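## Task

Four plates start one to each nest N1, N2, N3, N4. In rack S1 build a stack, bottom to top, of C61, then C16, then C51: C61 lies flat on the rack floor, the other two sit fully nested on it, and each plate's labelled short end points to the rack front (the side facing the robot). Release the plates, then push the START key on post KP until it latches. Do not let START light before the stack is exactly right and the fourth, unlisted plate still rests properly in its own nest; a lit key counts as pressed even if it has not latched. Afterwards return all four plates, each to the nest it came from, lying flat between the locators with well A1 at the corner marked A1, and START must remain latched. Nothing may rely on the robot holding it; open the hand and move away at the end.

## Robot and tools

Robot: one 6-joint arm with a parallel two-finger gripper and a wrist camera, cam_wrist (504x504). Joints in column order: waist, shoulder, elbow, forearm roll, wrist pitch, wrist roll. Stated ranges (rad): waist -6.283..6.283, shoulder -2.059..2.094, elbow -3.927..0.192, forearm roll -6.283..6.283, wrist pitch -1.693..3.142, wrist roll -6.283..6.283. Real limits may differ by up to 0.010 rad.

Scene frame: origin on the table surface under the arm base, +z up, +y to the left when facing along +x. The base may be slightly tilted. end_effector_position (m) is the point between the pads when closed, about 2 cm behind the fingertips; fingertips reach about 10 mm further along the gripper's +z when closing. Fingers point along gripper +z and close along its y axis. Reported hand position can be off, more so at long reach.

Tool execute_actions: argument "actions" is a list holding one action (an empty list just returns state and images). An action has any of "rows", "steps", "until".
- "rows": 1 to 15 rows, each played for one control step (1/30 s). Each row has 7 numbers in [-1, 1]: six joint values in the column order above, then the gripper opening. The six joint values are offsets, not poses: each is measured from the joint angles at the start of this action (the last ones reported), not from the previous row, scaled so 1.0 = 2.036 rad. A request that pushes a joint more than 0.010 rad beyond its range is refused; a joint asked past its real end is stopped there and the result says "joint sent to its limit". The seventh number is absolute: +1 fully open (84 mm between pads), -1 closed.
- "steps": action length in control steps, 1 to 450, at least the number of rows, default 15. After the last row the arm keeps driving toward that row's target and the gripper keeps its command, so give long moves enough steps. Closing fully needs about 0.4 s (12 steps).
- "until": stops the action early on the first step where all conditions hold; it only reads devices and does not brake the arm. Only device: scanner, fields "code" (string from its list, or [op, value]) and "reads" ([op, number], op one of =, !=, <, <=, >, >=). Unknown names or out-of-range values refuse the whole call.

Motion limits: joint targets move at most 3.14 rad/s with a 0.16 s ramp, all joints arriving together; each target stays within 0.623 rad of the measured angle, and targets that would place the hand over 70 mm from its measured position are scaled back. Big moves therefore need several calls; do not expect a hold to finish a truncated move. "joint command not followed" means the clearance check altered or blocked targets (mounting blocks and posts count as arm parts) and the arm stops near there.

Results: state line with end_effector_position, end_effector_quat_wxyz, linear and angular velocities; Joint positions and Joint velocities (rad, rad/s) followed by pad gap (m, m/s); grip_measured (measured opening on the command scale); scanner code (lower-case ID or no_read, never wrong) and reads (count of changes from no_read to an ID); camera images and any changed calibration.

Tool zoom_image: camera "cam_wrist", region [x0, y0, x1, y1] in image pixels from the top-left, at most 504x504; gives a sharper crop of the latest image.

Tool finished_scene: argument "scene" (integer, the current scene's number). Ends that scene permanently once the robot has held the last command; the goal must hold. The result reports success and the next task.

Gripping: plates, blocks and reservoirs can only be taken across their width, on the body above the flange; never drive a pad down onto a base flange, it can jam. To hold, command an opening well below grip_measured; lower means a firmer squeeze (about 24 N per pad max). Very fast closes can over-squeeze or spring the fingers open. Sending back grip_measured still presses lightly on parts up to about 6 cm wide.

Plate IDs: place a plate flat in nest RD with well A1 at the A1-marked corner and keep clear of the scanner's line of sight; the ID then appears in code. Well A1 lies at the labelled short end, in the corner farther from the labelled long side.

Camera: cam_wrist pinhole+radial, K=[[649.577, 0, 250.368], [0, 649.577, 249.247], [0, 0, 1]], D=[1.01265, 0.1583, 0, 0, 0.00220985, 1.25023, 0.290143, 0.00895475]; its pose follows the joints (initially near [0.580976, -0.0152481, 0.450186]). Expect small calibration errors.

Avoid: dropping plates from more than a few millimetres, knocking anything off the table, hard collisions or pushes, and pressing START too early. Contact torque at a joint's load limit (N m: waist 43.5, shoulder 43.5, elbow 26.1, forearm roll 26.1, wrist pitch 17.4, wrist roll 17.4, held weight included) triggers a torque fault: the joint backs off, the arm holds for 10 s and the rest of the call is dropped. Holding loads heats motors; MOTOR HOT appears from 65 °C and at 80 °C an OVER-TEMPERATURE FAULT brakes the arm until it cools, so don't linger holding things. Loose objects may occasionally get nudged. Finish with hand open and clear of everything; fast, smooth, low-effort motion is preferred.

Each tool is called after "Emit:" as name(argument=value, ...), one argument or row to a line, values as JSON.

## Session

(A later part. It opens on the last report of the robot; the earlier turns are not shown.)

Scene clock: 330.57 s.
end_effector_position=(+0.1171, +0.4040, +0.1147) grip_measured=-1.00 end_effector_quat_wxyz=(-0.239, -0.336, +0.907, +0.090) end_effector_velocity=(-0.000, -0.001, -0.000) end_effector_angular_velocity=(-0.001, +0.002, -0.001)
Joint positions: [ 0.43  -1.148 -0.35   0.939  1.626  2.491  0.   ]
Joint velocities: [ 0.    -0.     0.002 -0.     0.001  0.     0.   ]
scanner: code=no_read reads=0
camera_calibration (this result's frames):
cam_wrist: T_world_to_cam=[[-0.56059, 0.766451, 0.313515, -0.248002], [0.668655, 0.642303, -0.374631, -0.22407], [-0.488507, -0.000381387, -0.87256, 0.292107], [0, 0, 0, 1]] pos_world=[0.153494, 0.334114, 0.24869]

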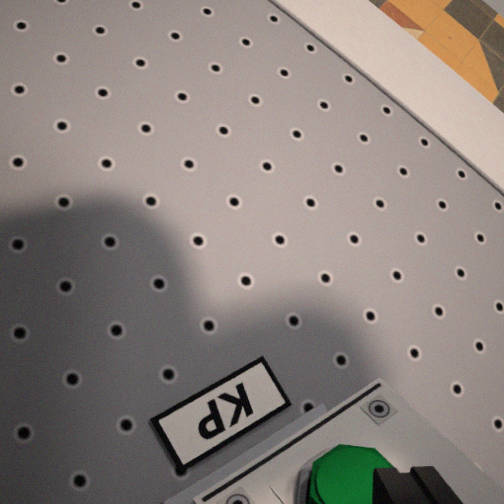

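Emit:
execute_actions(
  actions=[
    {"rows":[[0.054,0.0187,0.0118,0.0059,-0.061,0,-1]],"steps":25},
  ],
)

Scene clock: 344.53 s.
end_effector_position=(+0.1190, +0.3923, +0.1042) grip_measured=-1.00 end_effector_quat_wxyz=(-0.246, -0.358, +0.899, +0.060) end_effector_velocity=(+0.000, +0.000, +0.000) end_effector_angular_velocity=(+0.001, -0.001, +0.000)
Joint positions: [ 0.511 -1.125 -0.349  0.876  1.545  2.491  0.   ]
Joint velocities: [ 0.    -0.    -0.001  0.    -0.    -0.     0.   ]
TORQUE FAULT: the external load on joint 4 (forearm roll) reached its load limit, and the arm stopped for 10 seconds. The arm's remaining commands of this call were not run. Joint 4 (forearm roll) moved back by up to 3 degrees. The arm holds there, with its grip as last carried out, and accepts commands again: back off and push less far. The arm stops again, at the same cost, whenever a joint's load reaches its limit.
scanner: code=no_read reads=0
camera_calibration (this result's frames):
cam_wrist: T_world_to_cam=[[-0.608695, 0.744374, 0.274586, -0.21618], [0.631423, 0.664045, -0.400436, -0.223168], [-0.480411, -0.0703635, -0.874216, 0.310548], [0, 0, 0, 1]] pos_world=[0.158516, 0.330964, 0.241482]

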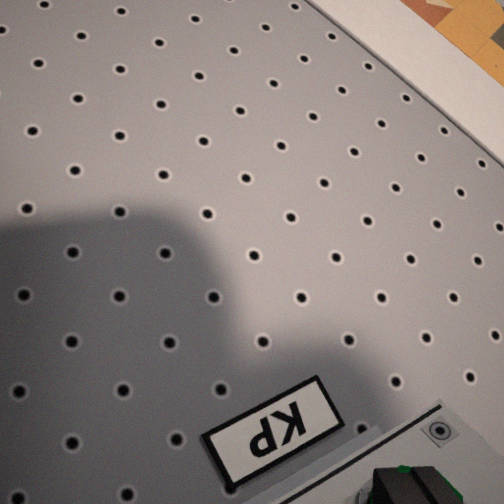

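Back off and look.

Emit:
execute_actions(
  actions=[
    {"rows":[[-0.08,-0.02,-0.01,0.031,0.09,0,-1]],"steps":25},
  ],
)

Scene clock: 346.00 s.
end_effector_position=(+0.1130, +0.4051, +0.1287) grip_measured=-1.00 end_effector_quat_wxyz=(-0.245, -0.327, +0.908, +0.093) end_effector_velocity=(-0.000, -0.000, -0.000) end_effector_angular_velocity=(-0.000, -0.000, -0.000)
Joint positions: [ 0.348 -1.166 -0.369  0.939  1.728  2.491  0.   ]
Joint velocities: [-0.001 -0.001  0.001  0.     0.    -0.     0.   ]
scanner: code=no_read reads=0
camera_calibration (this result's frames):
cam_wrist: T_world_to_cam=[[-0.542264, 0.777432, 0.318667, -0.262649], [0.67417, 0.628948, -0.387194, -0.210353], [-0.501442, 0.00487439, -0.865178, 0.30069], [0, 0, 0, 1]] pos_world=[0.150167, 0.335027, 0.262401]

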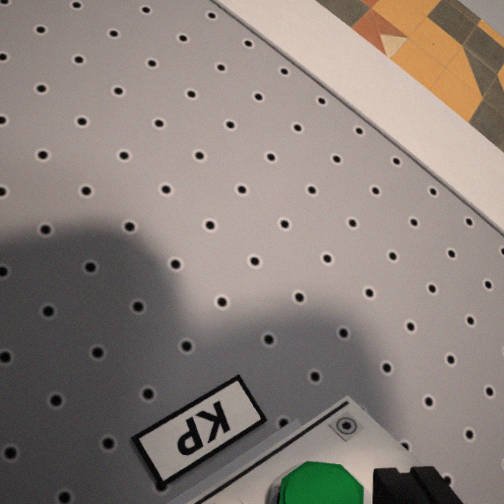

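Emit:
execute_actions(
  actions=[
    {"rows":[[-0.08,-0.02,-0.01,0.04,0.03,0,-1]],"steps":25},
  ],
)

Scene clock: 347.70 s.
end_effector_position=(+0.1359, +0.4244, +0.1466) grip_measured=-1.00 end_effector_quat_wxyz=(-0.184, -0.308, +0.926, +0.114) end_effector_velocity=(+0.000, +0.000, +0.000) end_effector_angular_velocity=(+0.000, -0.001, -0.001)
Joint positions: [ 0.186 -1.206 -0.389  1.02   1.789  2.491  0.   ]
Joint velocities: [-0.001 -0.    -0.     0.001 -0.001  0.001  0.   ]
scanner: code=no_read reads=0
camera_calibration (this result's frames):
cam_wrist: T_world_to_cam=[[-0.521578, 0.792496, 0.316081, -0.279802], [0.750667, 0.602326, -0.271481, -0.24714], [-0.405531, 0.0956728, -0.90906, 0.282371], [0, 0, 0, 1]] pos_world=[0.154092, 0.343586, 0.278039]

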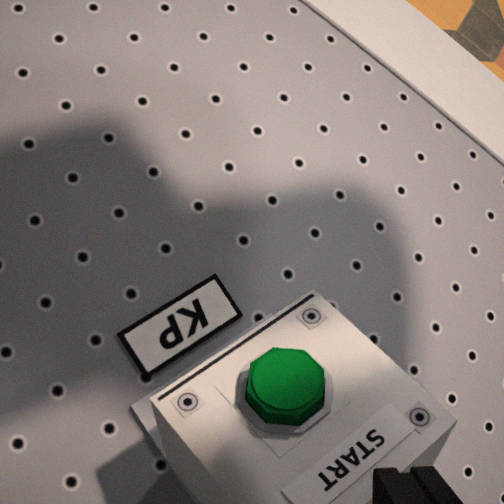

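Emit:
execute_actions(
  actions=[
    {"rows":[[0.12,0.0285,0.019,-0.0545,-0.068,0,-1]],"steps":30},
  ],
)

Emit:
execute_actions(
  actions=[
    {"rows":[[0.004,0.0014,0.0009,0.0004,-0.0045,0,-1],[0.008,0.0028,0.0018,0.0009,-0.009,0,-1],[0.012,0.0042,0.0026,0.0013,-0.0135,0,-1],[0.016,0.0056,0.0035,0.0018,-0.018,0,-1],[0.02,0.007,0.0044,0.0022,-0.0225,0,-1],[0.024,0.0083,0.0052,0.0026,-0.027,0,-1],[0.027,0.0093,0.0059,0.003,-0.0305,0,-1]],"steps":20},
  ],
)

Scene clock: 353.60 s.
end_effector_position=(+0.1113, +0.3963, +0.1162) grip_measured=-1.00 end_effector_quat_wxyz=(-0.254, -0.338, +0.903, +0.079) end_effector_velocity=(+0.000, +0.000, -0.000) end_effector_angular_velocity=(+0.000, -0.001, +0.000)
Joint positions: [ 0.43  -1.148 -0.351  0.909  1.651  2.491  0.   ]
Joint velocities: [ 0.001 -0.    -0.    -0.    -0.002  0.     0.   ]
scanner: code=no_read reads=0
camera_calibration (this result's frames):
cam_wrist: T_world_to_cam=[[-0.565172, 0.76654, 0.304953, -0.244318], [0.650485, 0.641422, -0.406751, -0.208538], [-0.507395, -0.0315167, -0.861137, 0.303683], [0, 0, 0, 1]] pos_world=[0.151656, 0.330612, 0.251196]

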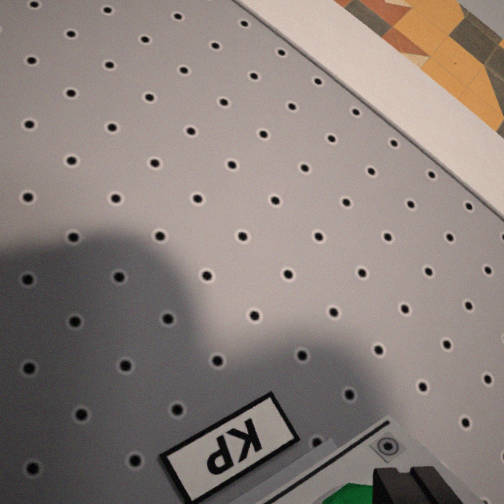

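Scene clock: 354.27 s.
end_effector_position=(+0.1120, +0.3967, +0.1065) grip_measured=-1.00 end_effector_quat_wxyz=(-0.253, -0.343, +0.901, +0.081) end_effector_velocity=(-0.000, -0.000, -0.000) end_effector_angular_velocity=(+0.000, +0.001, -0.002)
Joint positions: [ 0.485 -1.13  -0.339  0.916  1.589  2.491  0.   ]
Joint velocities: [ 0.001  0.001  0.001  0.001 -0.001  0.     0.   ]
scanner: code=no_read reads=0
camera_calibration (this result's frames):
cam_wrist: T_world_to_cam=[[-0.571126, 0.760376, 0.309262, -0.238594], [0.645626, 0.648771, -0.402818, -0.216009], [-0.506934, -0.0303918, -0.861449, 0.295191], [0, 0, 0, 1]] pos_world=[0.152836, 0.330533, 0.241068]

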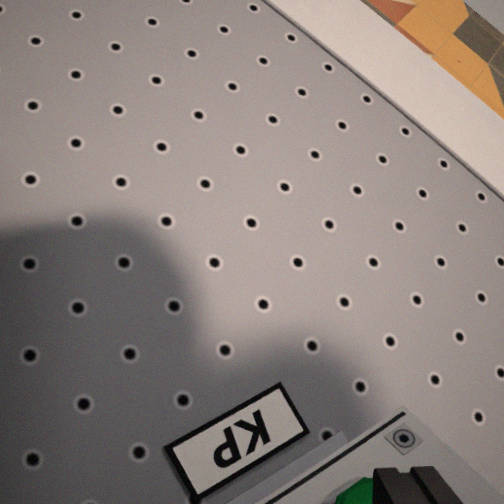

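5 mm more.

Emit:
execute_actions(
  actions=[
    {"rows":[[0.004,0.0014,0.0009,0.0004,-0.0045,0,-1],[0.008,0.0028,0.0018,0.0009,-0.009,0,-1],[0.012,0.0042,0.0026,0.0013,-0.0135,0,-1],[0.0135,0.0047,0.003,0.0015,-0.015,0,-1]],"steps":15},
  ],
)

Scene clock: 355.67 s.
end_effector_position=(+0.1122, +0.3974, +0.1027) grip_measured=-1.00 end_effector_quat_wxyz=(-0.253, -0.347, +0.900, +0.080) end_effector_velocity=(+0.000, +0.000, -0.001) end_effector_angular_velocity=(+0.000, -0.001, +0.002)
Joint positions: [ 0.511 -1.122 -0.337  0.916  1.561  2.491  0.   ]
Joint velocities: [ 0.004  0.003 -0.    -0.    -0.006 -0.001  0.   ]
scanner: code=no_read reads=0
camera_calibration (this result's frames):
cam_wrist: T_world_to_cam=[[-0.577941, 0.754875, 0.310077, -0.235023], [0.640572, 0.655039, -0.400738, -0.220276], [-0.505619, -0.0329758, -0.862126, 0.293038], [0, 0, 0, 1]] pos_world=[0.153439, 0.331365, 0.237238]

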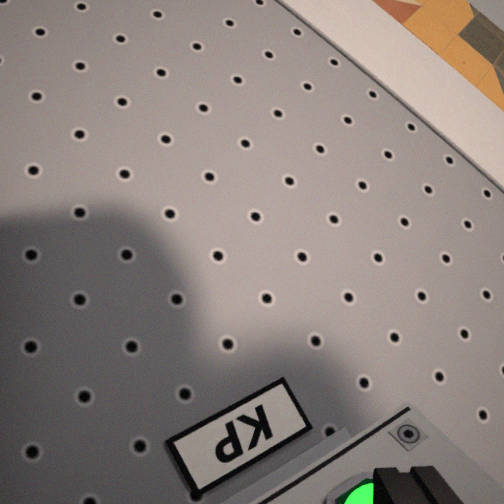

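Lit. A bit more.

Emit:
execute_actions(
  actions=[
    {"rows":[[0.003,0.001,0.0007,0.001,-0.0034,0,-1],[0.006,0.002,0.0013,0.002,-0.0068,0,-1],[0.008,0.0028,0.0018,0.003,-0.009,0,-1]],"steps":15},
  ],
)

Emit:
execute_actions(
  actions=[
    {"rows":[[-0.04,-0.014,-0.009,-0.004,0.045,0,-1]],"steps":15},
  ],
)

Scene clock: 357.40 s.
end_effector_position=(+0.1123, +0.3979, +0.1023) grip_measured=-1.00 end_effector_quat_wxyz=(-0.254, -0.353, +0.897, +0.076) end_effector_velocity=(+0.000, +0.000, +0.000) end_effector_angular_velocity=(-0.001, -0.000, +0.004)
Joint positions: [ 0.526 -1.117 -0.345  0.905  1.551  2.491  0.   ]
Joint velocities: [ 0.002  0.002 -0.002 -0.002 -0.001 -0.001  0.   ]
scanner: code=no_read reads=0
camera_calibration (this result's frames):
cam_wrist: T_world_to_cam=[[-0.589601, 0.747149, 0.30682, -0.230464], [0.629937, 0.663125, -0.404283, -0.22248], [-0.50552, -0.0450886, -0.861636, 0.297433], [0, 0, 0, 1]] pos_world=[0.154625, 0.333134, 0.237045]

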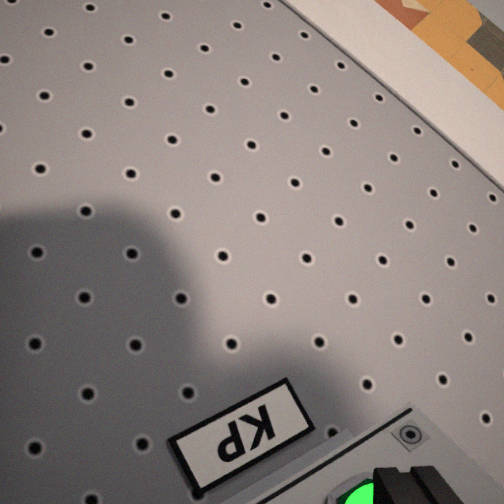

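Scene clock: 357.90 s.
end_effector_position=(+0.1116, +0.3974, +0.1166) grip_measured=-1.00 end_effector_quat_wxyz=(-0.256, -0.346, +0.900, +0.074) end_effector_velocity=(+0.002, +0.003, +0.004) end_effector_angular_velocity=(+0.003, -0.013, +0.011)
Joint positions: [ 0.446 -1.144 -0.361  0.897  1.642  2.491  0.   ]
Joint velocities: [-0.008 -0.009 -0.011 -0.004  0.006 -0.     0.   ]
scanner: code=no_read reads=0
camera_calibration (this result's frames):
cam_wrist: T_world_to_cam=[[-0.579814, 0.7571, 0.301024, -0.239297], [0.638234, 0.651714, -0.409787, -0.211678], [-0.506431, -0.0454763, -0.86108, 0.309646], [0, 0, 0, 1]] pos_world=[0.153167, 0.333207, 0.251922]

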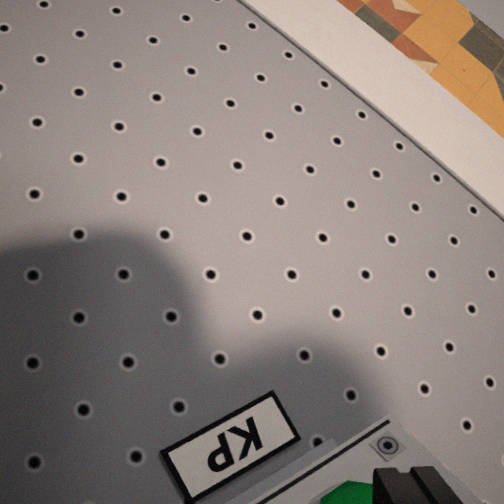

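Emit:
execute_actions(
  actions=[
    {"rows":[[0,0,0,-0.01,-0.006,0,-1]],"steps":10},
  ],
)

Emit:
execute_actions(
  actions=[
    {"rows":[[0.008,0.0028,0.0018,0.0009,-0.009,0,-1],[0.016,0.0056,0.0035,0.0018,-0.018,0,-1],[0.024,0.0083,0.0052,0.0026,-0.027,0,-1],[0.028,0.0097,0.0061,0.003,-0.0315,0,-1],[0.032,0.011,0.007,0.0035,-0.036,0,-1],[0.036,0.0125,0.0079,0.004,-0.0405,0,-1],[0.04,0.0139,0.0087,0.0044,-0.045,0,-1],[0.044,0.0152,0.0096,0.0048,-0.0495,0,-1],[0.048,0.0166,0.0105,0.0052,-0.054,0,-1]],"steps":22},
  ],
)

Scene clock: 360.47 s.
end_effector_position=(+0.1152, +0.3925, +0.1159) grip_measured=-1.00 end_effector_quat_wxyz=(-0.253, -0.349, +0.900, +0.063) end_effector_velocity=(-0.000, +0.000, +0.000) end_effector_angular_velocity=(+0.000, +0.000, -0.000)
Joint positions: [ 0.446 -1.144 -0.361  0.877  1.629  2.491  0.   ]
Joint velocities: [ 0.  0. -0.  0.  0.  0.  0.]
scanner: code=no_read reads=0
camera_calibration (this result's frames):
cam_wrist: T_world_to_cam=[[-0.59084, 0.756572, 0.28019, -0.229432], [0.637809, 0.650696, -0.412061, -0.210351], [-0.494073, -0.0647546, -0.867006, 0.31746], [0, 0, 0, 1]] pos_world=[0.155454, 0.331013, 0.252847]

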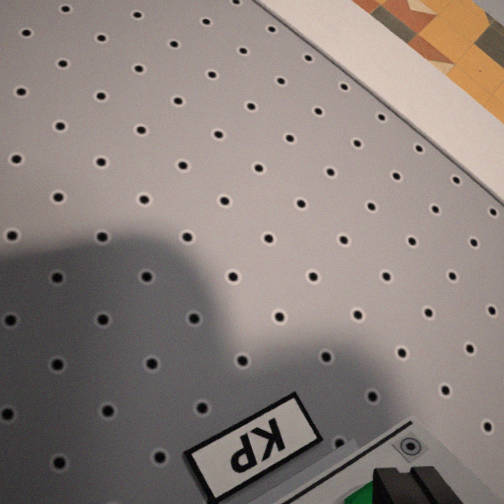

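Scene clock: 361.20 s.
end_effector_position=(+0.1159, +0.3943, +0.1009) grip_measured=-1.00 end_effector_quat_wxyz=(-0.252, -0.363, +0.895, +0.063) end_effector_velocity=(-0.000, -0.000, -0.000) end_effector_angular_velocity=(-0.006, +0.006, +0.004)
Joint positions: [ 0.543 -1.112 -0.351  0.877  1.528  2.491  0.   ]
Joint velocities: [ 0.006  0.01  -0.006 -0.006  0.     0.     0.   ]
scanner: code=no_read reads=0
camera_calibration (this result's frames):
cam_wrist: T_world_to_cam=[[-0.612596, 0.737054, 0.285443, -0.216409], [0.618316, 0.671844, -0.407813, -0.22466], [-0.492353, -0.0733305, -0.867301, 0.308111], [0, 0, 0, 1]] pos_world=[0.158039, 0.333036, 0.237378]

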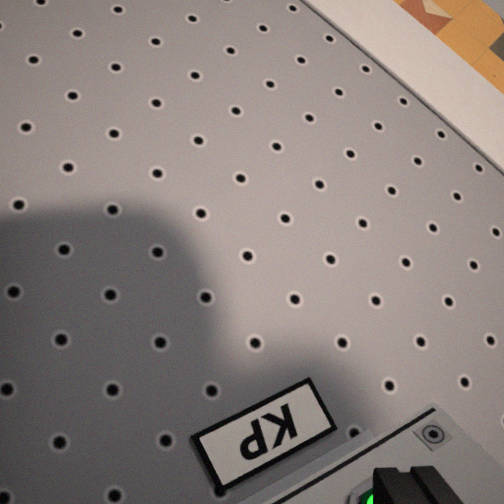

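Emit:
execute_actions(
  actions=[
    {"rows":[[-0.06,-0.02,-0.012,0.01,0.06,0,-1]],"steps":18},
  ],
)

Scene clock: 362.47 s.
end_effector_position=(+0.1175, +0.4008, +0.1213) grip_measured=-1.00 end_effector_quat_wxyz=(-0.244, -0.348, +0.902, +0.072) end_effector_velocity=(+0.001, +0.001, +0.002) end_effector_angular_velocity=(+0.001, -0.006, +0.005)
Joint positions: [ 0.421 -1.152 -0.375  0.897  1.65   2.491  0.   ]
Joint velocities: [-0.005 -0.005 -0.005 -0.002  0.004  0.     0.   ]
scanner: code=no_read reads=0
camera_calibration (this result's frames):
cam_wrist: T_world_to_cam=[[-0.587331, 0.755815, 0.289459, -0.237013], [0.647965, 0.653416, -0.391393, -0.219805], [-0.484958, -0.0423177, -0.873513, 0.314507], [0, 0, 0, 1]] pos_world=[0.155744, 0.336072, 0.257302]

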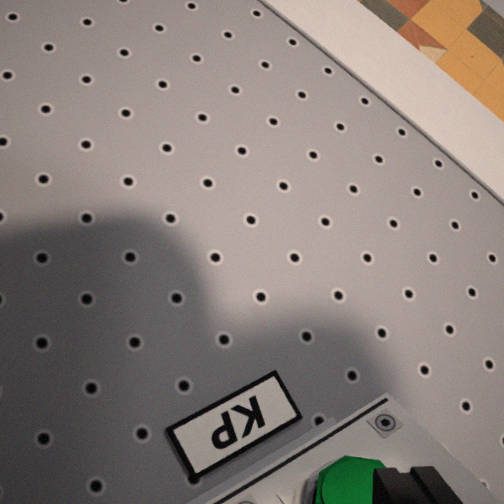

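Emit:
execute_actions(
  actions=[
    {"rows":[[0.027,0.0093,0.0059,-0.027,-0.0225,0,-1]],"steps":15},
  ],
)

Emit:
execute_actions(
  actions=[
    {"rows":[[0.008,0.0028,0.0018,0.0009,-0.009,0,-1],[0.016,0.0056,0.0035,0.0018,-0.018,0,-1],[0.024,0.0083,0.0052,0.0026,-0.027,0,-1],[0.028,0.0097,0.0061,0.003,-0.0315,0,-1],[0.032,0.011,0.007,0.0035,-0.036,0,-1],[0.036,0.0125,0.0079,0.004,-0.0405,0,-1],[0.04,0.0139,0.0087,0.0044,-0.045,0,-1],[0.044,0.0152,0.0096,0.0048,-0.0495,0,-1],[0.048,0.0166,0.0105,0.0052,-0.054,0,-1]],"steps":22},
  ],
)

Scene clock: 365.27 s.
end_effector_position=(+0.1159, +0.3857, +0.1127) grip_measured=-1.00 end_effector_quat_wxyz=(-0.259, -0.358, +0.896, +0.048) end_effector_velocity=(-0.000, -0.001, -0.000) end_effector_angular_velocity=(-0.001, +0.001, -0.001)
Joint positions: [ 0.476 -1.133 -0.363  0.843  1.604  2.491  0.   ]
Joint velocities: [ 0.     0.     0.002 -0.001 -0.     0.     0.   ]
scanner: code=no_read reads=0
camera_calibration (this result's frames):
cam_wrist: T_world_to_cam=[[-0.611407, 0.747251, 0.26038, -0.214648], [0.619352, 0.656695, -0.430295, -0.205814], [-0.492529, -0.101818, -0.86432, 0.32838], [0, 0, 0, 1]] pos_world=[0.157971, 0.328988, 0.251155]

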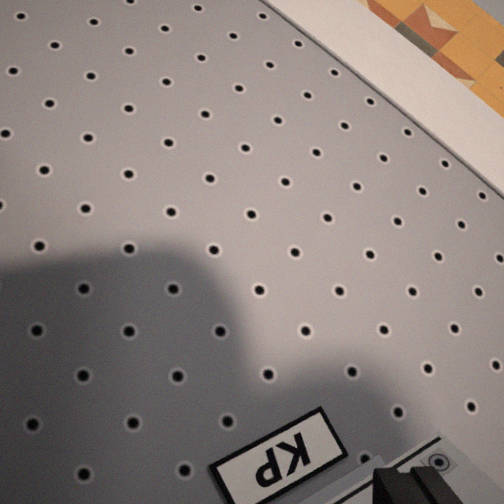

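Scene clock: 366.00 s.
end_effector_position=(+0.1157, +0.3869, +0.0972) grip_measured=-1.00 end_effector_quat_wxyz=(-0.259, -0.373, +0.890, +0.047) end_effector_velocity=(-0.000, +0.000, -0.000) end_effector_angular_velocity=(-0.006, +0.007, +0.004)
Joint positions: [ 0.572 -1.101 -0.35   0.841  1.503  2.491  0.   ]
Joint velocities: [ 0.006  0.011 -0.007 -0.006  0.001  0.001  0.   ]
scanner: code=no_read reads=0
camera_calibration (this result's frames):
cam_wrist: T_world_to_cam=[[-0.634312, 0.725518, 0.266968, -0.201204], [0.596795, 0.67906, -0.42745, -0.219479], [-0.49141, -0.111812, -0.863721, 0.318724], [0, 0, 0, 1]] pos_world=[0.159982, 0.330654, 0.235187]

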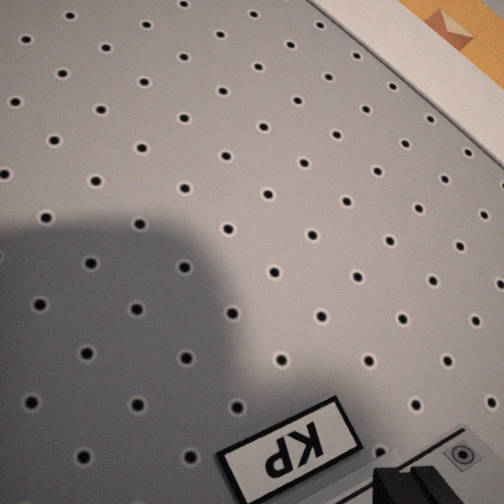

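Emit:
execute_actions(
  actions=[
    {"rows":[[0.004,0.0014,0.0009,0.003,-0.0045,0,-1],[0.008,0.0028,0.0018,0.006,-0.009,0,-1],[0.012,0.0042,0.0026,0.009,-0.0135,0,-1]],"steps":30},
  ],
)

Emit:
execute_actions(
  actions=[
    {"rows":[[-0.06,-0.02,-0.012,0.03,0.06,0,-1]],"steps":18},
  ],
)

Scene clock: 368.97 s.
end_effector_position=(+0.1157, +0.3876, +0.0967) grip_measured=-1.00 end_effector_quat_wxyz=(-0.262, -0.382, +0.885, +0.042) end_effector_velocity=(+0.001, +0.000, +0.000) end_effector_angular_velocity=(+0.000, -0.002, +0.001)
Joint positions: [ 0.594 -1.094 -0.36   0.826  1.492  2.491  0.   ]
Joint velocities: [-0.     0.    -0.001 -0.001 -0.001  0.     0.   ]
scanner: code=no_read reads=0
camera_calibration (this result's frames):
cam_wrist: T_world_to_cam=[[-0.650363, 0.712209, 0.264171, -0.19439], [0.57968, 0.690071, -0.433329, -0.221858], [-0.490917, -0.128686, -0.861649, 0.324614], [0, 0, 0, 1]] pos_world=[0.161542, 0.333317, 0.234918]

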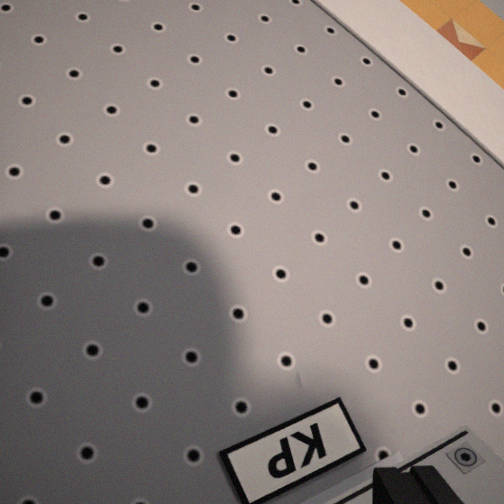

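Scene clock: 369.57 s.
end_effector_position=(+0.1164, +0.4035, +0.1172) grip_measured=-1.00 end_effector_quat_wxyz=(-0.249, -0.360, +0.896, +0.069) end_effector_velocity=(+0.001, +0.002, +0.002) end_effector_angular_velocity=(+0.003, -0.008, +0.004)
Joint positions: [ 0.473 -1.134 -0.384  0.887  1.614  2.491  0.   ]
Joint velocities: [-0.007 -0.006 -0.005 -0.001  0.004 -0.     0.   ]
scanner: code=no_read reads=0
camera_calibration (this result's frames):
cam_wrist: T_world_to_cam=[[-0.605931, 0.739227, 0.293922, -0.230188], [0.625301, 0.670983, -0.398472, -0.226094], [-0.491778, -0.0576564, -0.86881, 0.316949], [0, 0, 0, 1]] pos_world=[0.157767, 0.34014, 0.252934]

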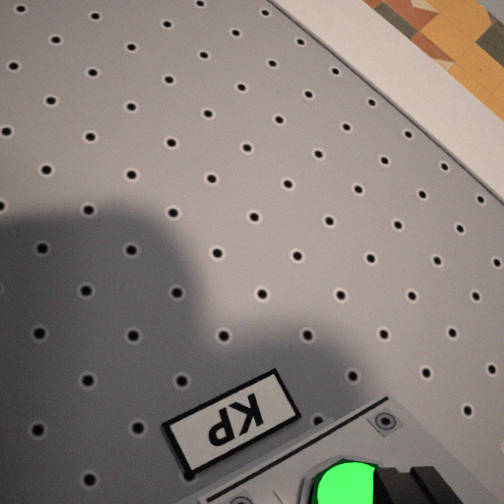

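Emit:
execute_actions(
  actions=[
    {"rows":[[-0.471,0.0806,-0.0825,0.0054,0.1174,-0.2235,1]],"steps":35},
  ],
)

Emit:
execute_actions(
  actions=[
    {"rows":[[-0.0216,0.5943,-0.2382,-0.026,-0.22,0,1]],"steps":45},
  ],
)

Emit:
execute_actions(
  actions=[
    {"rows":[[0.084,0.0211,0.0545,0.0697,-0.0894,-0.025,1]],"steps":25},
  ],
)

Scene clock: 372.23 s.
end_effector_position=(+0.2743, +0.3326, +0.2363) grip_measured=+1.00 end_effector_quat_wxyz=(+0.003, -0.311, +0.950, -0.001) end_effector_velocity=(+0.000, -0.000, +0.000) end_effector_angular_velocity=(-0.000, -0.002, -0.001)
Joint positions: [-0.486 -0.97  -0.552  0.898  1.853  2.036  0.084]
Joint velocities: [-0.002  0.    -0.     0.    -0.    -0.     0.   ]
scanner: code=no_read reads=0
camera_calibration (this result's frames):
cam_wrist: T_world_to_cam=[[-0.580505, 0.814197, -0.00985073, -0.0772678], [0.814162, 0.58058, 0.00819884, -0.347583], [0.0123946, -0.00326062, -0.999918, 0.368551], [0, 0, 0, 1]] pos_world=[0.233567, 0.265913, 0.370609]

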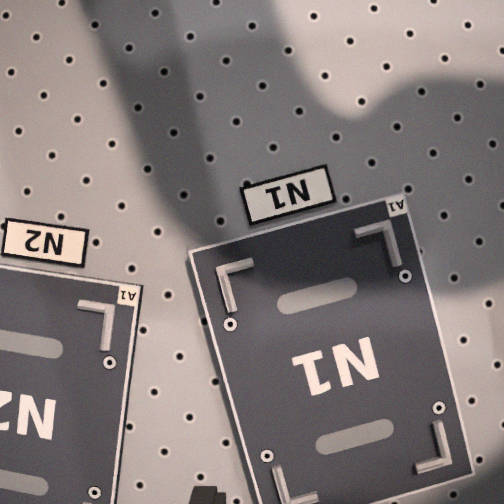

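Scene clock: 373.73 s.
end_effector_position=(+0.4453, +0.0347, +0.2278) grip_measured=+1.00 end_effector_quat_wxyz=(+0.004, -0.028, +1.000, +0.000) end_effector_velocity=(-0.001, -0.001, -0.001) end_effector_angular_velocity=(+0.002, +0.001, -0.002)
Joint positions: [-0.53   0.24  -1.037  0.845  1.405  2.036  0.084]
Joint velocities: [-0.     0.002  0.001  0.     0.    -0.    -0.   ]
scanner: code=no_read reads=0
camera_calibration (this result's frames):
cam_wrist: T_world_to_cam=[[-0.0423719, 0.999086, -0.00556597, 0.017459], [0.999043, 0.0424294, 0.0106477, -0.378013], [0.0108741, -0.00510948, -0.999928, 0.357744], [0, 0, 0, 1]] pos_world=[0.374501, 0.000423707, 0.36184]

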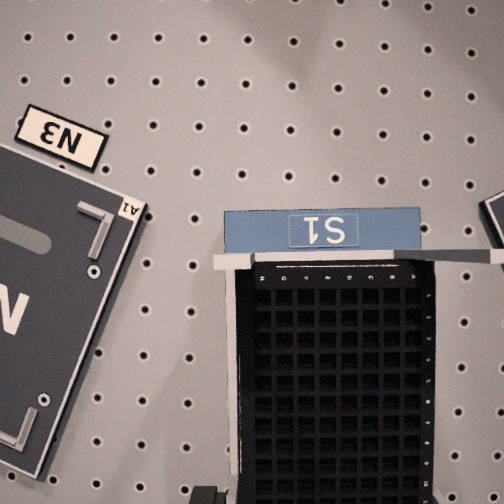

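Scene clock: 374.57 s.
end_effector_position=(+0.4469, +0.0344, +0.1403) grip_measured=+1.00 end_effector_quat_wxyz=(+0.003, -0.026, +1.000, +0.000) end_effector_velocity=(-0.001, +0.000, -0.001) end_effector_angular_velocity=(+0.001, +0.002, -0.001)
Joint positions: [-0.359  0.283 -0.926  0.987  1.223  1.985  0.084]
Joint velocities: [0.001 0.001 0.001 0.    0.    0.    0.   ]
scanner: code=no_read reads=0
camera_calibration (this result's frames):
cam_wrist: T_world_to_cam=[[-0.0389537, 0.999227, -0.00529581, 0.0157341], [0.999194, 0.0390026, 0.00946383, -0.378447], [0.00966306, -0.00492289, -0.999941, 0.270783], [0, 0, 0, 1]] pos_world=[0.376139, 0.000371519, 0.274432]

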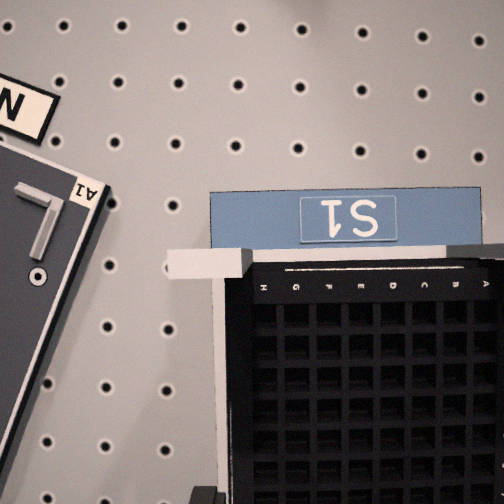

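Emit:
execute_actions(
  actions=[
    {"rows":[[0.0438,0.022,0.0134,0.0437,-0.0403,-0.0199,1]],"steps":22},
  ],
)

Scene clock: 377.50 s.
end_effector_position=(+0.4471, +0.0332, +0.0971) grip_measured=+1.00 end_effector_quat_wxyz=(+0.004, -0.027, +1.000, -0.000) end_effector_velocity=(-0.000, -0.000, -0.001) end_effector_angular_velocity=(+0.000, +0.001, -0.000)
Joint positions: [-0.27   0.328 -0.899  1.076  1.141  1.945  0.084]
Joint velocities: [ 0.001  0.001  0.     0.    -0.    -0.     0.   ]
scanner: code=no_read reads=0
camera_calibration (this result's frames):
cam_wrist: T_world_to_cam=[[-0.0405682, 0.999157, -0.0062428, 0.0175466], [0.999113, 0.0406352, 0.0110161, -0.378376], [0.0112605, -0.00579036, -0.99992, 0.226868], [0, 0, 0, 1]] pos_world=[0.376197, -0.000842775, 0.231128]

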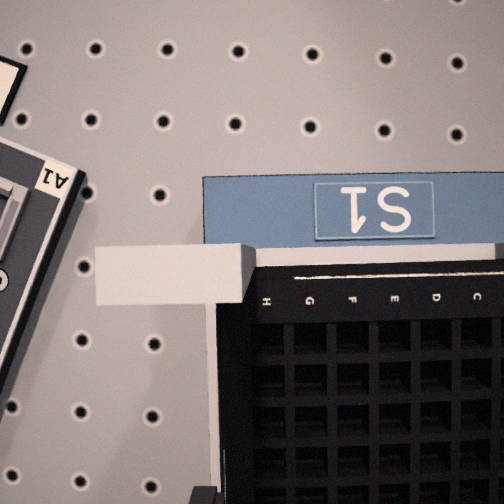

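Emit:
execute_actions(
  actions=[
    {"rows":[[0.0014,0.0015,-0.0016,0.001,-0.0006,0.0004,1],[0.0014,0.0015,-0.0016,0.001,-0.0006,0.0004,1],[0.0014,0.0015,-0.0016,0.001,-0.0006,0.0004,1],[0.0014,0.0015,-0.0016,0.001,-0.0006,0.0004,1],[0.0014,0.0015,-0.0016,0.001,-0.0006,0.0004,1],[0.0014,0.0015,-0.0016,0.001,-0.0006,0.0004,1],[0.0014,0.0015,-0.0016,0.001,-0.0006,0.0004,0.7],[0.0014,0.0015,-0.0016,0.001,-0.0006,0.0004,0.2]],"steps":20},
  ],
)

Emit:
execute_actions(
  actions=[
    {"rows":[[-0.0452,-0.0236,-0.0118,-0.0447,0.0408,0.0192,0.2]],"steps":22},
  ],
)

Emit:
execute_actions(
  actions=[
    {"rows":[[-0.084,-0.0211,-0.0545,-0.0697,0.0894,0.025,0.2]],"steps":25},
  ],
)

Emit:
execute_actions(
  actions=[
    {"rows":[[0.0417,-0.275,0.108,0.0113,0.085,-0.0619,0.2]],"steps":32},
  ],
)

Emit:
execute_actions(
  actions=[
    {"rows":[[0.2402,0.0413,0.1257,0.1493,-0.2554,-0.0363,0.2]],"steps":32},
  ],
)

Scene clock: 383.97 s.
end_effector_position=(+0.4482, +0.0332, +0.0962) grip_measured=+0.93 end_effector_quat_wxyz=(+0.004, -0.027, +1.000, -0.000) end_effector_velocity=(-0.000, +0.000, -0.000) end_effector_angular_velocity=(+0.001, +0.001, -0.001)
Joint positions: [-0.267  0.331 -0.902  1.077  1.139  1.945  0.082]
Joint velocities: [0.    0.    0.001 0.    0.    0.    0.   ]
scanner: code=no_read reads=0
camera_calibration (this result's frames):
cam_wrist: T_world_to_cam=[[-0.0406919, 0.999151, -0.00648334, 0.0176872], [0.999106, 0.040763, 0.0112413, -0.379507], [0.011496, -0.00602012, -0.999916, 0.225891], [0, 0, 0, 1]] pos_world=[0.37729, -0.000842499, 0.230252]

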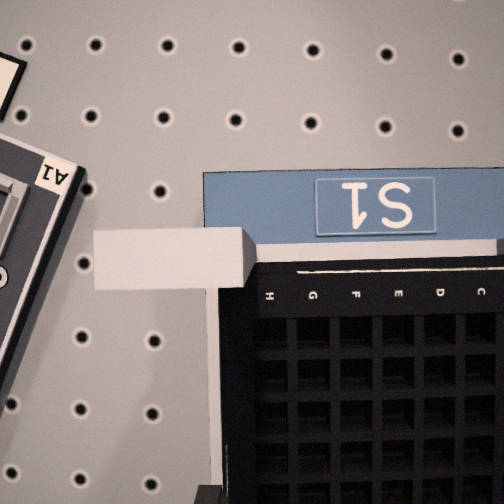

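Scene clock: 384.70 s.
end_effector_position=(+0.4472, +0.0339, +0.1409) grip_measured=+0.93 end_effector_quat_wxyz=(+0.004, -0.026, +1.000, -0.001) end_effector_velocity=(-0.001, -0.000, -0.000) end_effector_angular_velocity=(-0.000, +0.001, -0.000)
Joint positions: [-0.36   0.283 -0.926  0.987  1.221  1.985  0.082]
Joint velocities: [ 0.    -0.001  0.002 -0.    -0.    -0.    -0.   ]
scanner: code=no_read reads=0
camera_calibration (this result's frames):
cam_wrist: T_world_to_cam=[[-0.0393085, 0.999201, -0.00715711, 0.0167261], [0.999164, 0.0393855, 0.0109518, -0.378996], [0.011225, -0.00672062, -0.999914, 0.270674], [0, 0, 0, 1]] pos_world=[0.376298, 0.0000333291, 0.274922]

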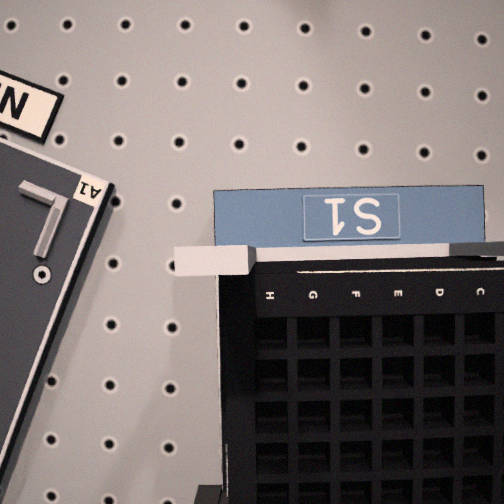

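Scene clock: 385.53 s.
end_effector_position=(+0.4456, +0.0342, +0.2283) grip_measured=+0.93 end_effector_quat_wxyz=(+0.005, -0.028, +1.000, -0.001) end_effector_velocity=(+0.000, -0.001, +0.001) end_effector_angular_velocity=(-0.002, -0.002, +0.000)
Joint positions: [-0.531  0.24  -1.037  0.845  1.403  2.035  0.082]
Joint velocities: [-0.002 -0.    -0.001 -0.    -0.001 -0.     0.   ]
scanner: code=no_read reads=0
camera_calibration (this result's frames):
cam_wrist: T_world_to_cam=[[-0.0427565, 0.999058, -0.00735624, 0.0185305], [0.999009, 0.0428432, 0.0120684, -0.378585], [0.0123722, -0.00683295, -0.9999, 0.357649], [0, 0, 0, 1]] pos_world=[0.374577, 0.000150596, 0.362319]

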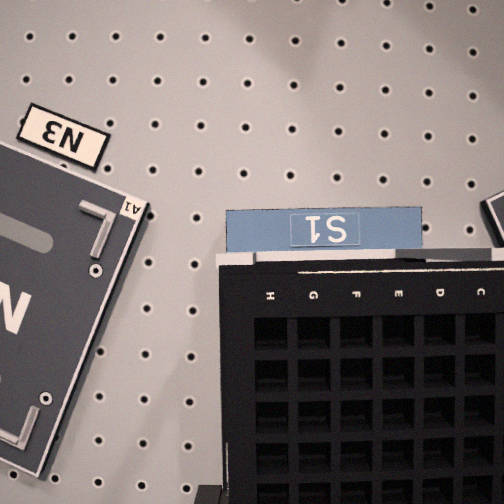

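Scene clock: 386.60 s.
end_effector_position=(+0.4006, +0.2145, +0.2475) grip_measured=+0.93 end_effector_quat_wxyz=(+0.003, -0.240, +0.971, -0.001) end_effector_velocity=(+0.000, +0.001, +0.001) end_effector_angular_velocity=(-0.001, -0.001, +0.004)
Joint positions: [-0.446 -0.32  -0.817  0.868  1.576  1.909  0.082]
Joint velocities: [ 0.001 -0.002 -0.001 -0.     0.    -0.001 -0.   ]
scanner: code=no_read reads=0
camera_calibration (this result's frames):
cam_wrist: T_world_to_cam=[[-0.454483, 0.890709, -0.00910791, 0.0252599], [0.890673, 0.454556, 0.00892731, -0.385718], [0.0120917, -0.00405486, -0.999919, 0.378162], [0, 0, 0, 1]] pos_world=[0.350457, 0.154365, 0.381805]

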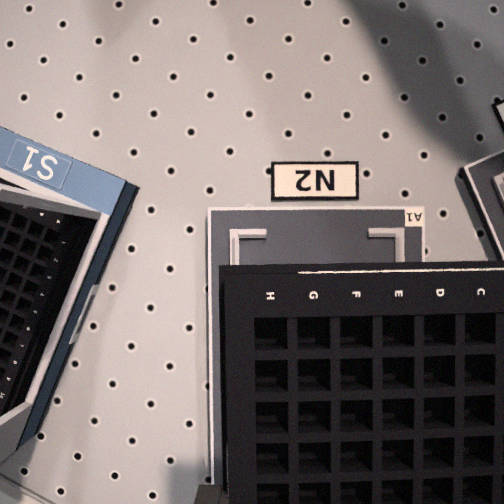

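Scene clock: 387.67 s.
end_effector_position=(+0.3932, +0.2073, +0.0678) grip_measured=+0.93 end_effector_quat_wxyz=(+0.004, -0.240, +0.971, -0.002) end_effector_velocity=(-0.001, -0.000, -0.001) end_effector_angular_velocity=(+0.000, +0.002, -0.001)
Joint positions: [ 0.043 -0.236 -0.562  1.172  1.056  1.836  0.082]
Joint velocities: [ 0.001  0.     0.002  0.    -0.001 -0.    -0.   ]
scanner: code=no_read reads=0
camera_calibration (this result's frames):
cam_wrist: T_world_to_cam=[[-0.455138, 0.890343, -0.0117481, 0.0271541], [0.890317, 0.455247, 0.00929083, -0.374354], [0.0136203, -0.00623093, -0.999888, 0.19837], [0, 0, 0, 1]] pos_world=[0.34295, 0.147483, 0.202145]

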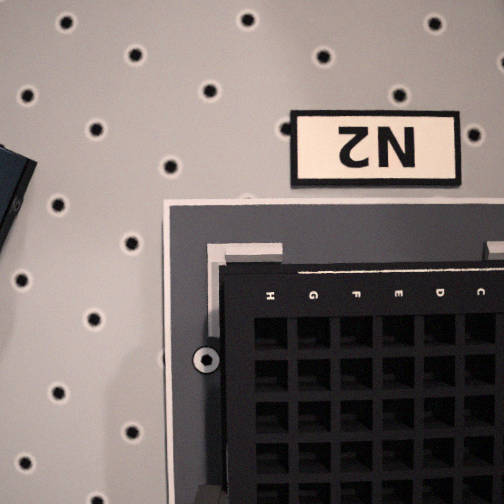

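Emit:
execute_actions(
  actions=[
    {"rows":[[0.0357,0.0245,-0.0019,0.0324,-0.0305,-0.0143,0.2]],"steps":25},
  ],
)

Scene clock: 389.53 s.
end_effector_position=(+0.3935, +0.2075, +0.0425) grip_measured=+0.93 end_effector_quat_wxyz=(+0.003, -0.241, +0.971, -0.002) end_effector_velocity=(-0.000, -0.000, -0.000) end_effector_angular_velocity=(+0.000, -0.000, -0.000)
Joint positions: [ 0.116 -0.186 -0.565  1.237  0.994  1.806  0.082]
Joint velocities: [ 0.    -0.     0.001  0.001 -0.    -0.     0.   ]
scanner: code=no_read reads=0
camera_calibration (this result's frames):
cam_wrist: T_world_to_cam=[[-0.455665, 0.890091, -0.0103402, 0.0270915], [0.890074, 0.455748, 0.00786273, -0.374366], [0.0117111, -0.00562078, -0.999916, 0.173649], [0, 0, 0, 1]] pos_world=[0.343525, 0.147479, 0.176858]

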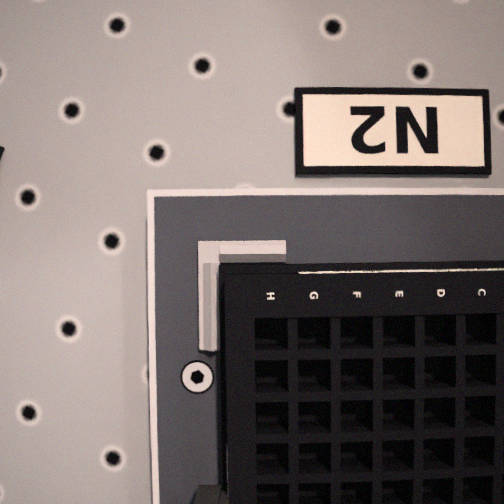

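Release and go back.

Emit:
execute_actions(
  actions=[
    {"rows":[[0,0,0,0,0,0,1]],"steps":12},
  ],
)

Emit:
execute_actions(
  actions=[
    {"rows":[[-0.0354,-0.0245,0.0019,-0.0319,0.0314,0.0147,1]],"steps":15},
  ],
)

Emit:
execute_actions(
  actions=[
    {"rows":[[-0.2402,-0.0413,-0.1257,-0.1493,0.2554,0.0363,1]],"steps":28},
  ],
)

Emit:
execute_actions(
  actions=[
    {"rows":[[-0.0417,0.275,-0.108,-0.0113,-0.085,0.0619,1]],"steps":32},
  ],
)

Emit:
execute_actions(
  actions=[
    {"rows":[[0.084,0.0211,0.0545,0.0697,-0.0894,-0.025,1]],"steps":25},
  ],
)

Scene clock: 391.80 s.
end_effector_position=(+0.3935, +0.2076, +0.0425) grip_measured=+1.00 end_effector_quat_wxyz=(+0.003, -0.241, +0.971, -0.002) end_effector_velocity=(+0.000, -0.001, +0.000) end_effector_angular_velocity=(-0.002, -0.001, -0.002)
Joint positions: [ 0.116 -0.186 -0.565  1.237  0.994  1.806  0.084]
Joint velocities: [-0.001  0.001  0.    -0.    -0.002  0.    -0.   ]
scanner: code=no_read reads=0
camera_calibration (this result's frames):
cam_wrist: T_world_to_cam=[[-0.455886, 0.889981, -0.0101125, 0.0270778], [0.889962, 0.455966, 0.00787832, -0.374431], [0.0116225, -0.00540812, -0.999918, 0.17363], [0, 0, 0, 1]] pos_world=[0.343555, 0.147568, 0.176839]

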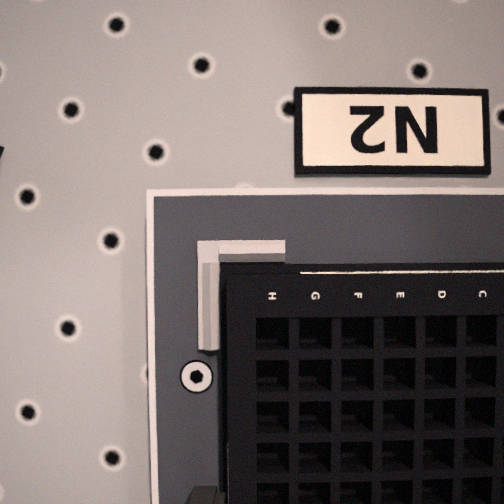

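Scene clock: 392.30 s.
end_effector_position=(+0.3927, +0.2079, +0.0673) grip_measured=+1.00 end_effector_quat_wxyz=(+0.003, -0.240, +0.971, -0.001) end_effector_velocity=(+0.002, +0.001, +0.001) end_effector_angular_velocity=(+0.000, -0.003, +0.003)
Joint positions: [ 0.044 -0.235 -0.561  1.173  1.058  1.836  0.084]
Joint velocities: [-0.001 -0.002 -0.003 -0.     0.001  0.     0.   ]
scanner: code=no_read reads=0
camera_calibration (this result's frames):
cam_wrist: T_world_to_cam=[[-0.454197, 0.890856, -0.0090094, 0.0257376], [0.890821, 0.454269, 0.00884799, -0.374165], [0.011975, -0.00400702, -0.99992, 0.198066], [0, 0, 0, 1]] pos_world=[0.342632, 0.147837, 0.201592]

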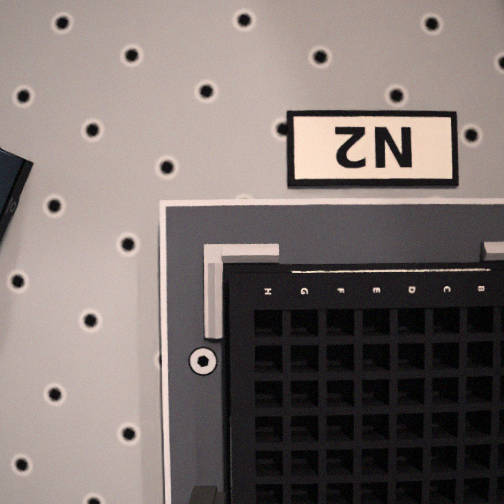

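Scene clock: 393.23 s.
end_effector_position=(+0.4002, +0.2151, +0.2469) grip_measured=+1.00 end_effector_quat_wxyz=(+0.003, -0.240, +0.971, +0.001) end_effector_velocity=(+0.001, +0.000, +0.002) end_effector_angular_velocity=(-0.002, -0.003, +0.001)
Joint positions: [-0.445 -0.319 -0.817  0.869  1.578  1.91   0.084]
Joint velocities: [-0.003 -0.001 -0.003 -0.001  0.001  0.     0.   ]
scanner: code=no_read reads=0
camera_calibration (this result's frames):
cam_wrist: T_world_to_cam=[[-0.454008, 0.890978, -0.00581981, 0.0234598], [0.89094, 0.454044, 0.00843127, -0.385605], [0.0101545, -0.00135723, -0.999948, 0.377705], [0, 0, 0, 1]] pos_world=[0.350366, 0.154692, 0.381073]

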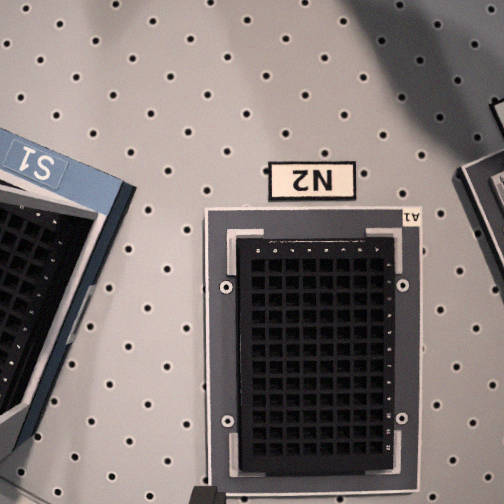

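Scene clock: 394.30 s.
end_effector_position=(+0.4454, +0.0350, +0.2275) grip_measured=+1.00 end_effector_quat_wxyz=(+0.004, -0.027, +1.000, +0.001) end_effector_velocity=(-0.001, -0.001, -0.001) end_effector_angular_velocity=(+0.001, +0.001, -0.003)
Joint positions: [-0.529  0.24  -1.037  0.846  1.405  2.036  0.084]
Joint velocities: [-0.001  0.002  0.001 -0.    -0.    -0.     0.   ]
scanner: code=no_read reads=0
camera_calibration (this result's frames):
cam_wrist: T_world_to_cam=[[-0.0420329, 0.999106, -0.00446734, 0.01678], [0.999054, 0.0420797, 0.0109366, -0.378209], [0.0111148, -0.00400342, -0.99993, 0.357339], [0, 0, 0, 1]] pos_world=[0.374585, 0.00058047, 0.361525]

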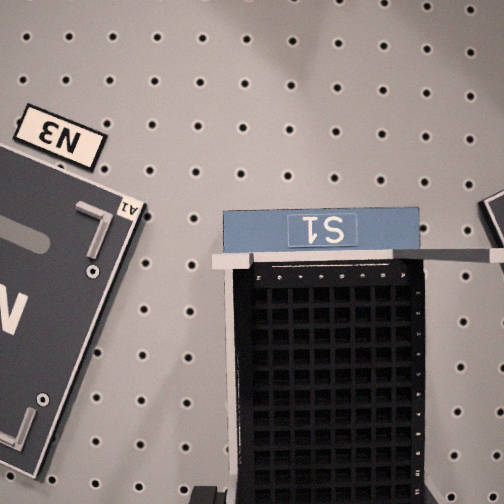

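Scene clock: 395.13 s.
end_effector_position=(+0.4470, +0.0347, +0.1401) grip_measured=+1.00 end_effector_quat_wxyz=(+0.004, -0.026, +1.000, +0.001) end_effector_velocity=(+0.000, +0.000, -0.001) end_effector_angular_velocity=(+0.001, +0.001, +0.000)
Joint positions: [-0.359  0.283 -0.926  0.988  1.223  1.985  0.084]
Joint velocities: [ 0.001  0.001 -0.     0.001 -0.    -0.    -0.   ]
scanner: code=no_read reads=0
camera_calibration (this result's frames):
cam_wrist: T_world_to_cam=[[-0.0384112, 0.999253, -0.00429723, 0.0150866], [0.999213, 0.0384515, 0.0097312, -0.37855], [0.00988917, -0.00392006, -0.999943, 0.270392], [0, 0, 0, 1]] pos_world=[0.376158, 0.000540431, 0.274126]

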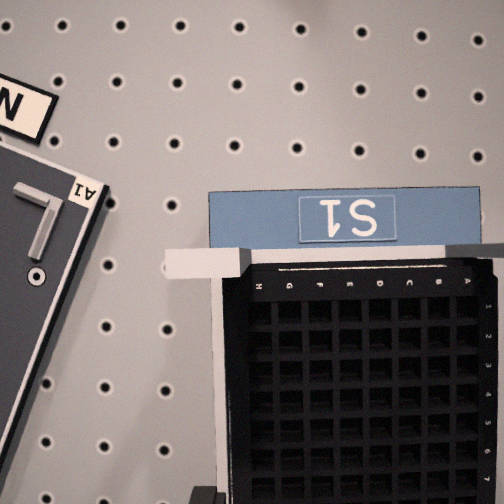

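Emit:
execute_actions(
  actions=[
    {"rows":[[0.0296,0.0158,0.0095,0.0283,-0.0277,-0.0138,1]],"steps":20},
  ],
)

Scene clock: 396.97 s.
end_effector_position=(+0.4466, +0.0330, +0.1101) grip_measured=+1.00 end_effector_quat_wxyz=(+0.003, -0.026, +1.000, +0.000) end_effector_velocity=(+0.000, -0.000, -0.000) end_effector_angular_velocity=(-0.000, +0.000, -0.000)
Joint positions: [-0.298  0.315 -0.907  1.045  1.167  1.957  0.084]
Joint velocities: [ 0.001  0.001 -0.     0.001 -0.001  0.    -0.   ]
scanner: code=no_read reads=0
camera_calibration (this result's frames):
cam_wrist: T_world_to_cam=[[-0.0398059, 0.999197, -0.00464932, 0.0172838], [0.999171, 0.039844, 0.00839517, -0.37776], [0.00857367, -0.00431129, -0.999954, 0.241076], [0, 0, 0, 1]] pos_world=[0.376068, -0.00117906, 0.244317]

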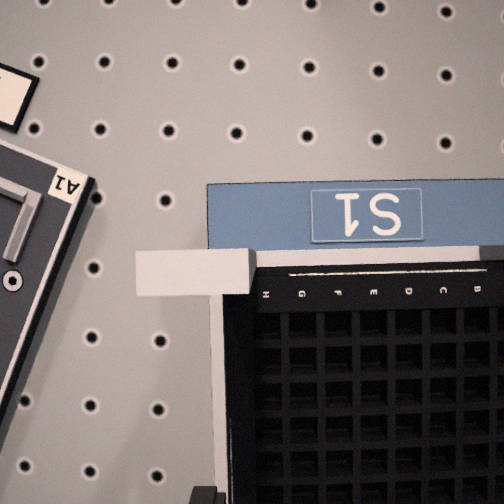

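Emit:
execute_actions(
  actions=[
    {"rows":[[0.028,0.0152,0.0054,0.029,-0.0231,-0.0172,1]],"steps":20},
  ],
)

Emit:
execute_actions(
  actions=[
    {"rows":[[0,0,0,0,0,0,0.7],[0,0,0,0,0,0,0.2]],"steps":14},
  ],
)

Scene clock: 398.93 s.
end_effector_position=(+0.4469, +0.0331, +0.0832) grip_measured=+1.00 end_effector_quat_wxyz=(+0.003, -0.031, +0.999, +0.001) end_effector_velocity=(-0.000, +0.000, -0.000) end_effector_angular_velocity=(+0.001, +0.001, -0.000)
Joint positions: [-0.242  0.346 -0.896  1.104  1.12   1.922  0.084]
Joint velocities: [ 0.001  0.     0.     0.     0.    -0.     0.   ]
scanner: code=no_read reads=0
camera_calibration (this result's frames):
cam_wrist: T_world_to_cam=[[-0.0500146, 0.998739, -0.0044309, 0.021671], [0.998703, 0.050054, 0.00927456, -0.37795], [0.00948465, -0.00396129, -0.999947, 0.213735], [0, 0, 0, 1]] pos_world=[0.376517, -0.00187908, 0.217325]

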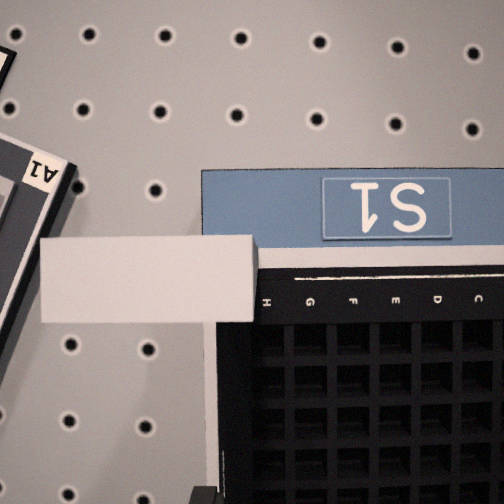

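Scene clock: 399.40 s.
end_effector_position=(+0.4469, +0.0330, +0.0834) grip_measured=+0.93 end_effector_quat_wxyz=(+0.003, -0.031, +0.999, +0.000) end_effector_velocity=(-0.000, +0.000, -0.000) end_effector_angular_velocity=(+0.001, +0.001, -0.001)
Joint positions: [-0.242  0.346 -0.896  1.104  1.12   1.922  0.082]
Joint velocities: [ 0.    -0.     0.001  0.     0.001  0.     0.   ]
scanner: code=no_read reads=0
camera_calibration (this result's frames):
cam_wrist: T_world_to_cam=[[-0.0499456, 0.998741, -0.00470206, 0.0217777], [0.998705, 0.0499885, 0.00948805, -0.377983], [0.00971115, -0.00422209, -0.999944, 0.213774], [0, 0, 0, 1]] pos_world=[0.376505, -0.00195293, 0.21745]

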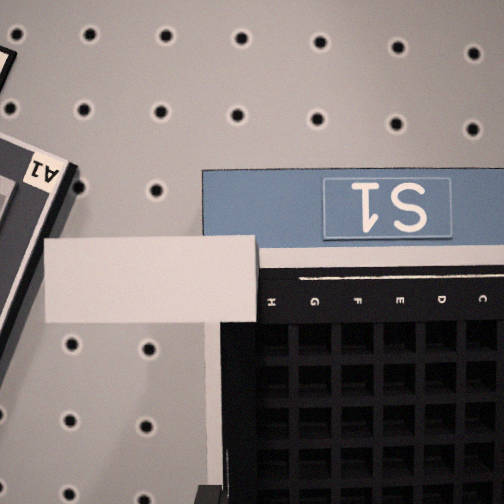

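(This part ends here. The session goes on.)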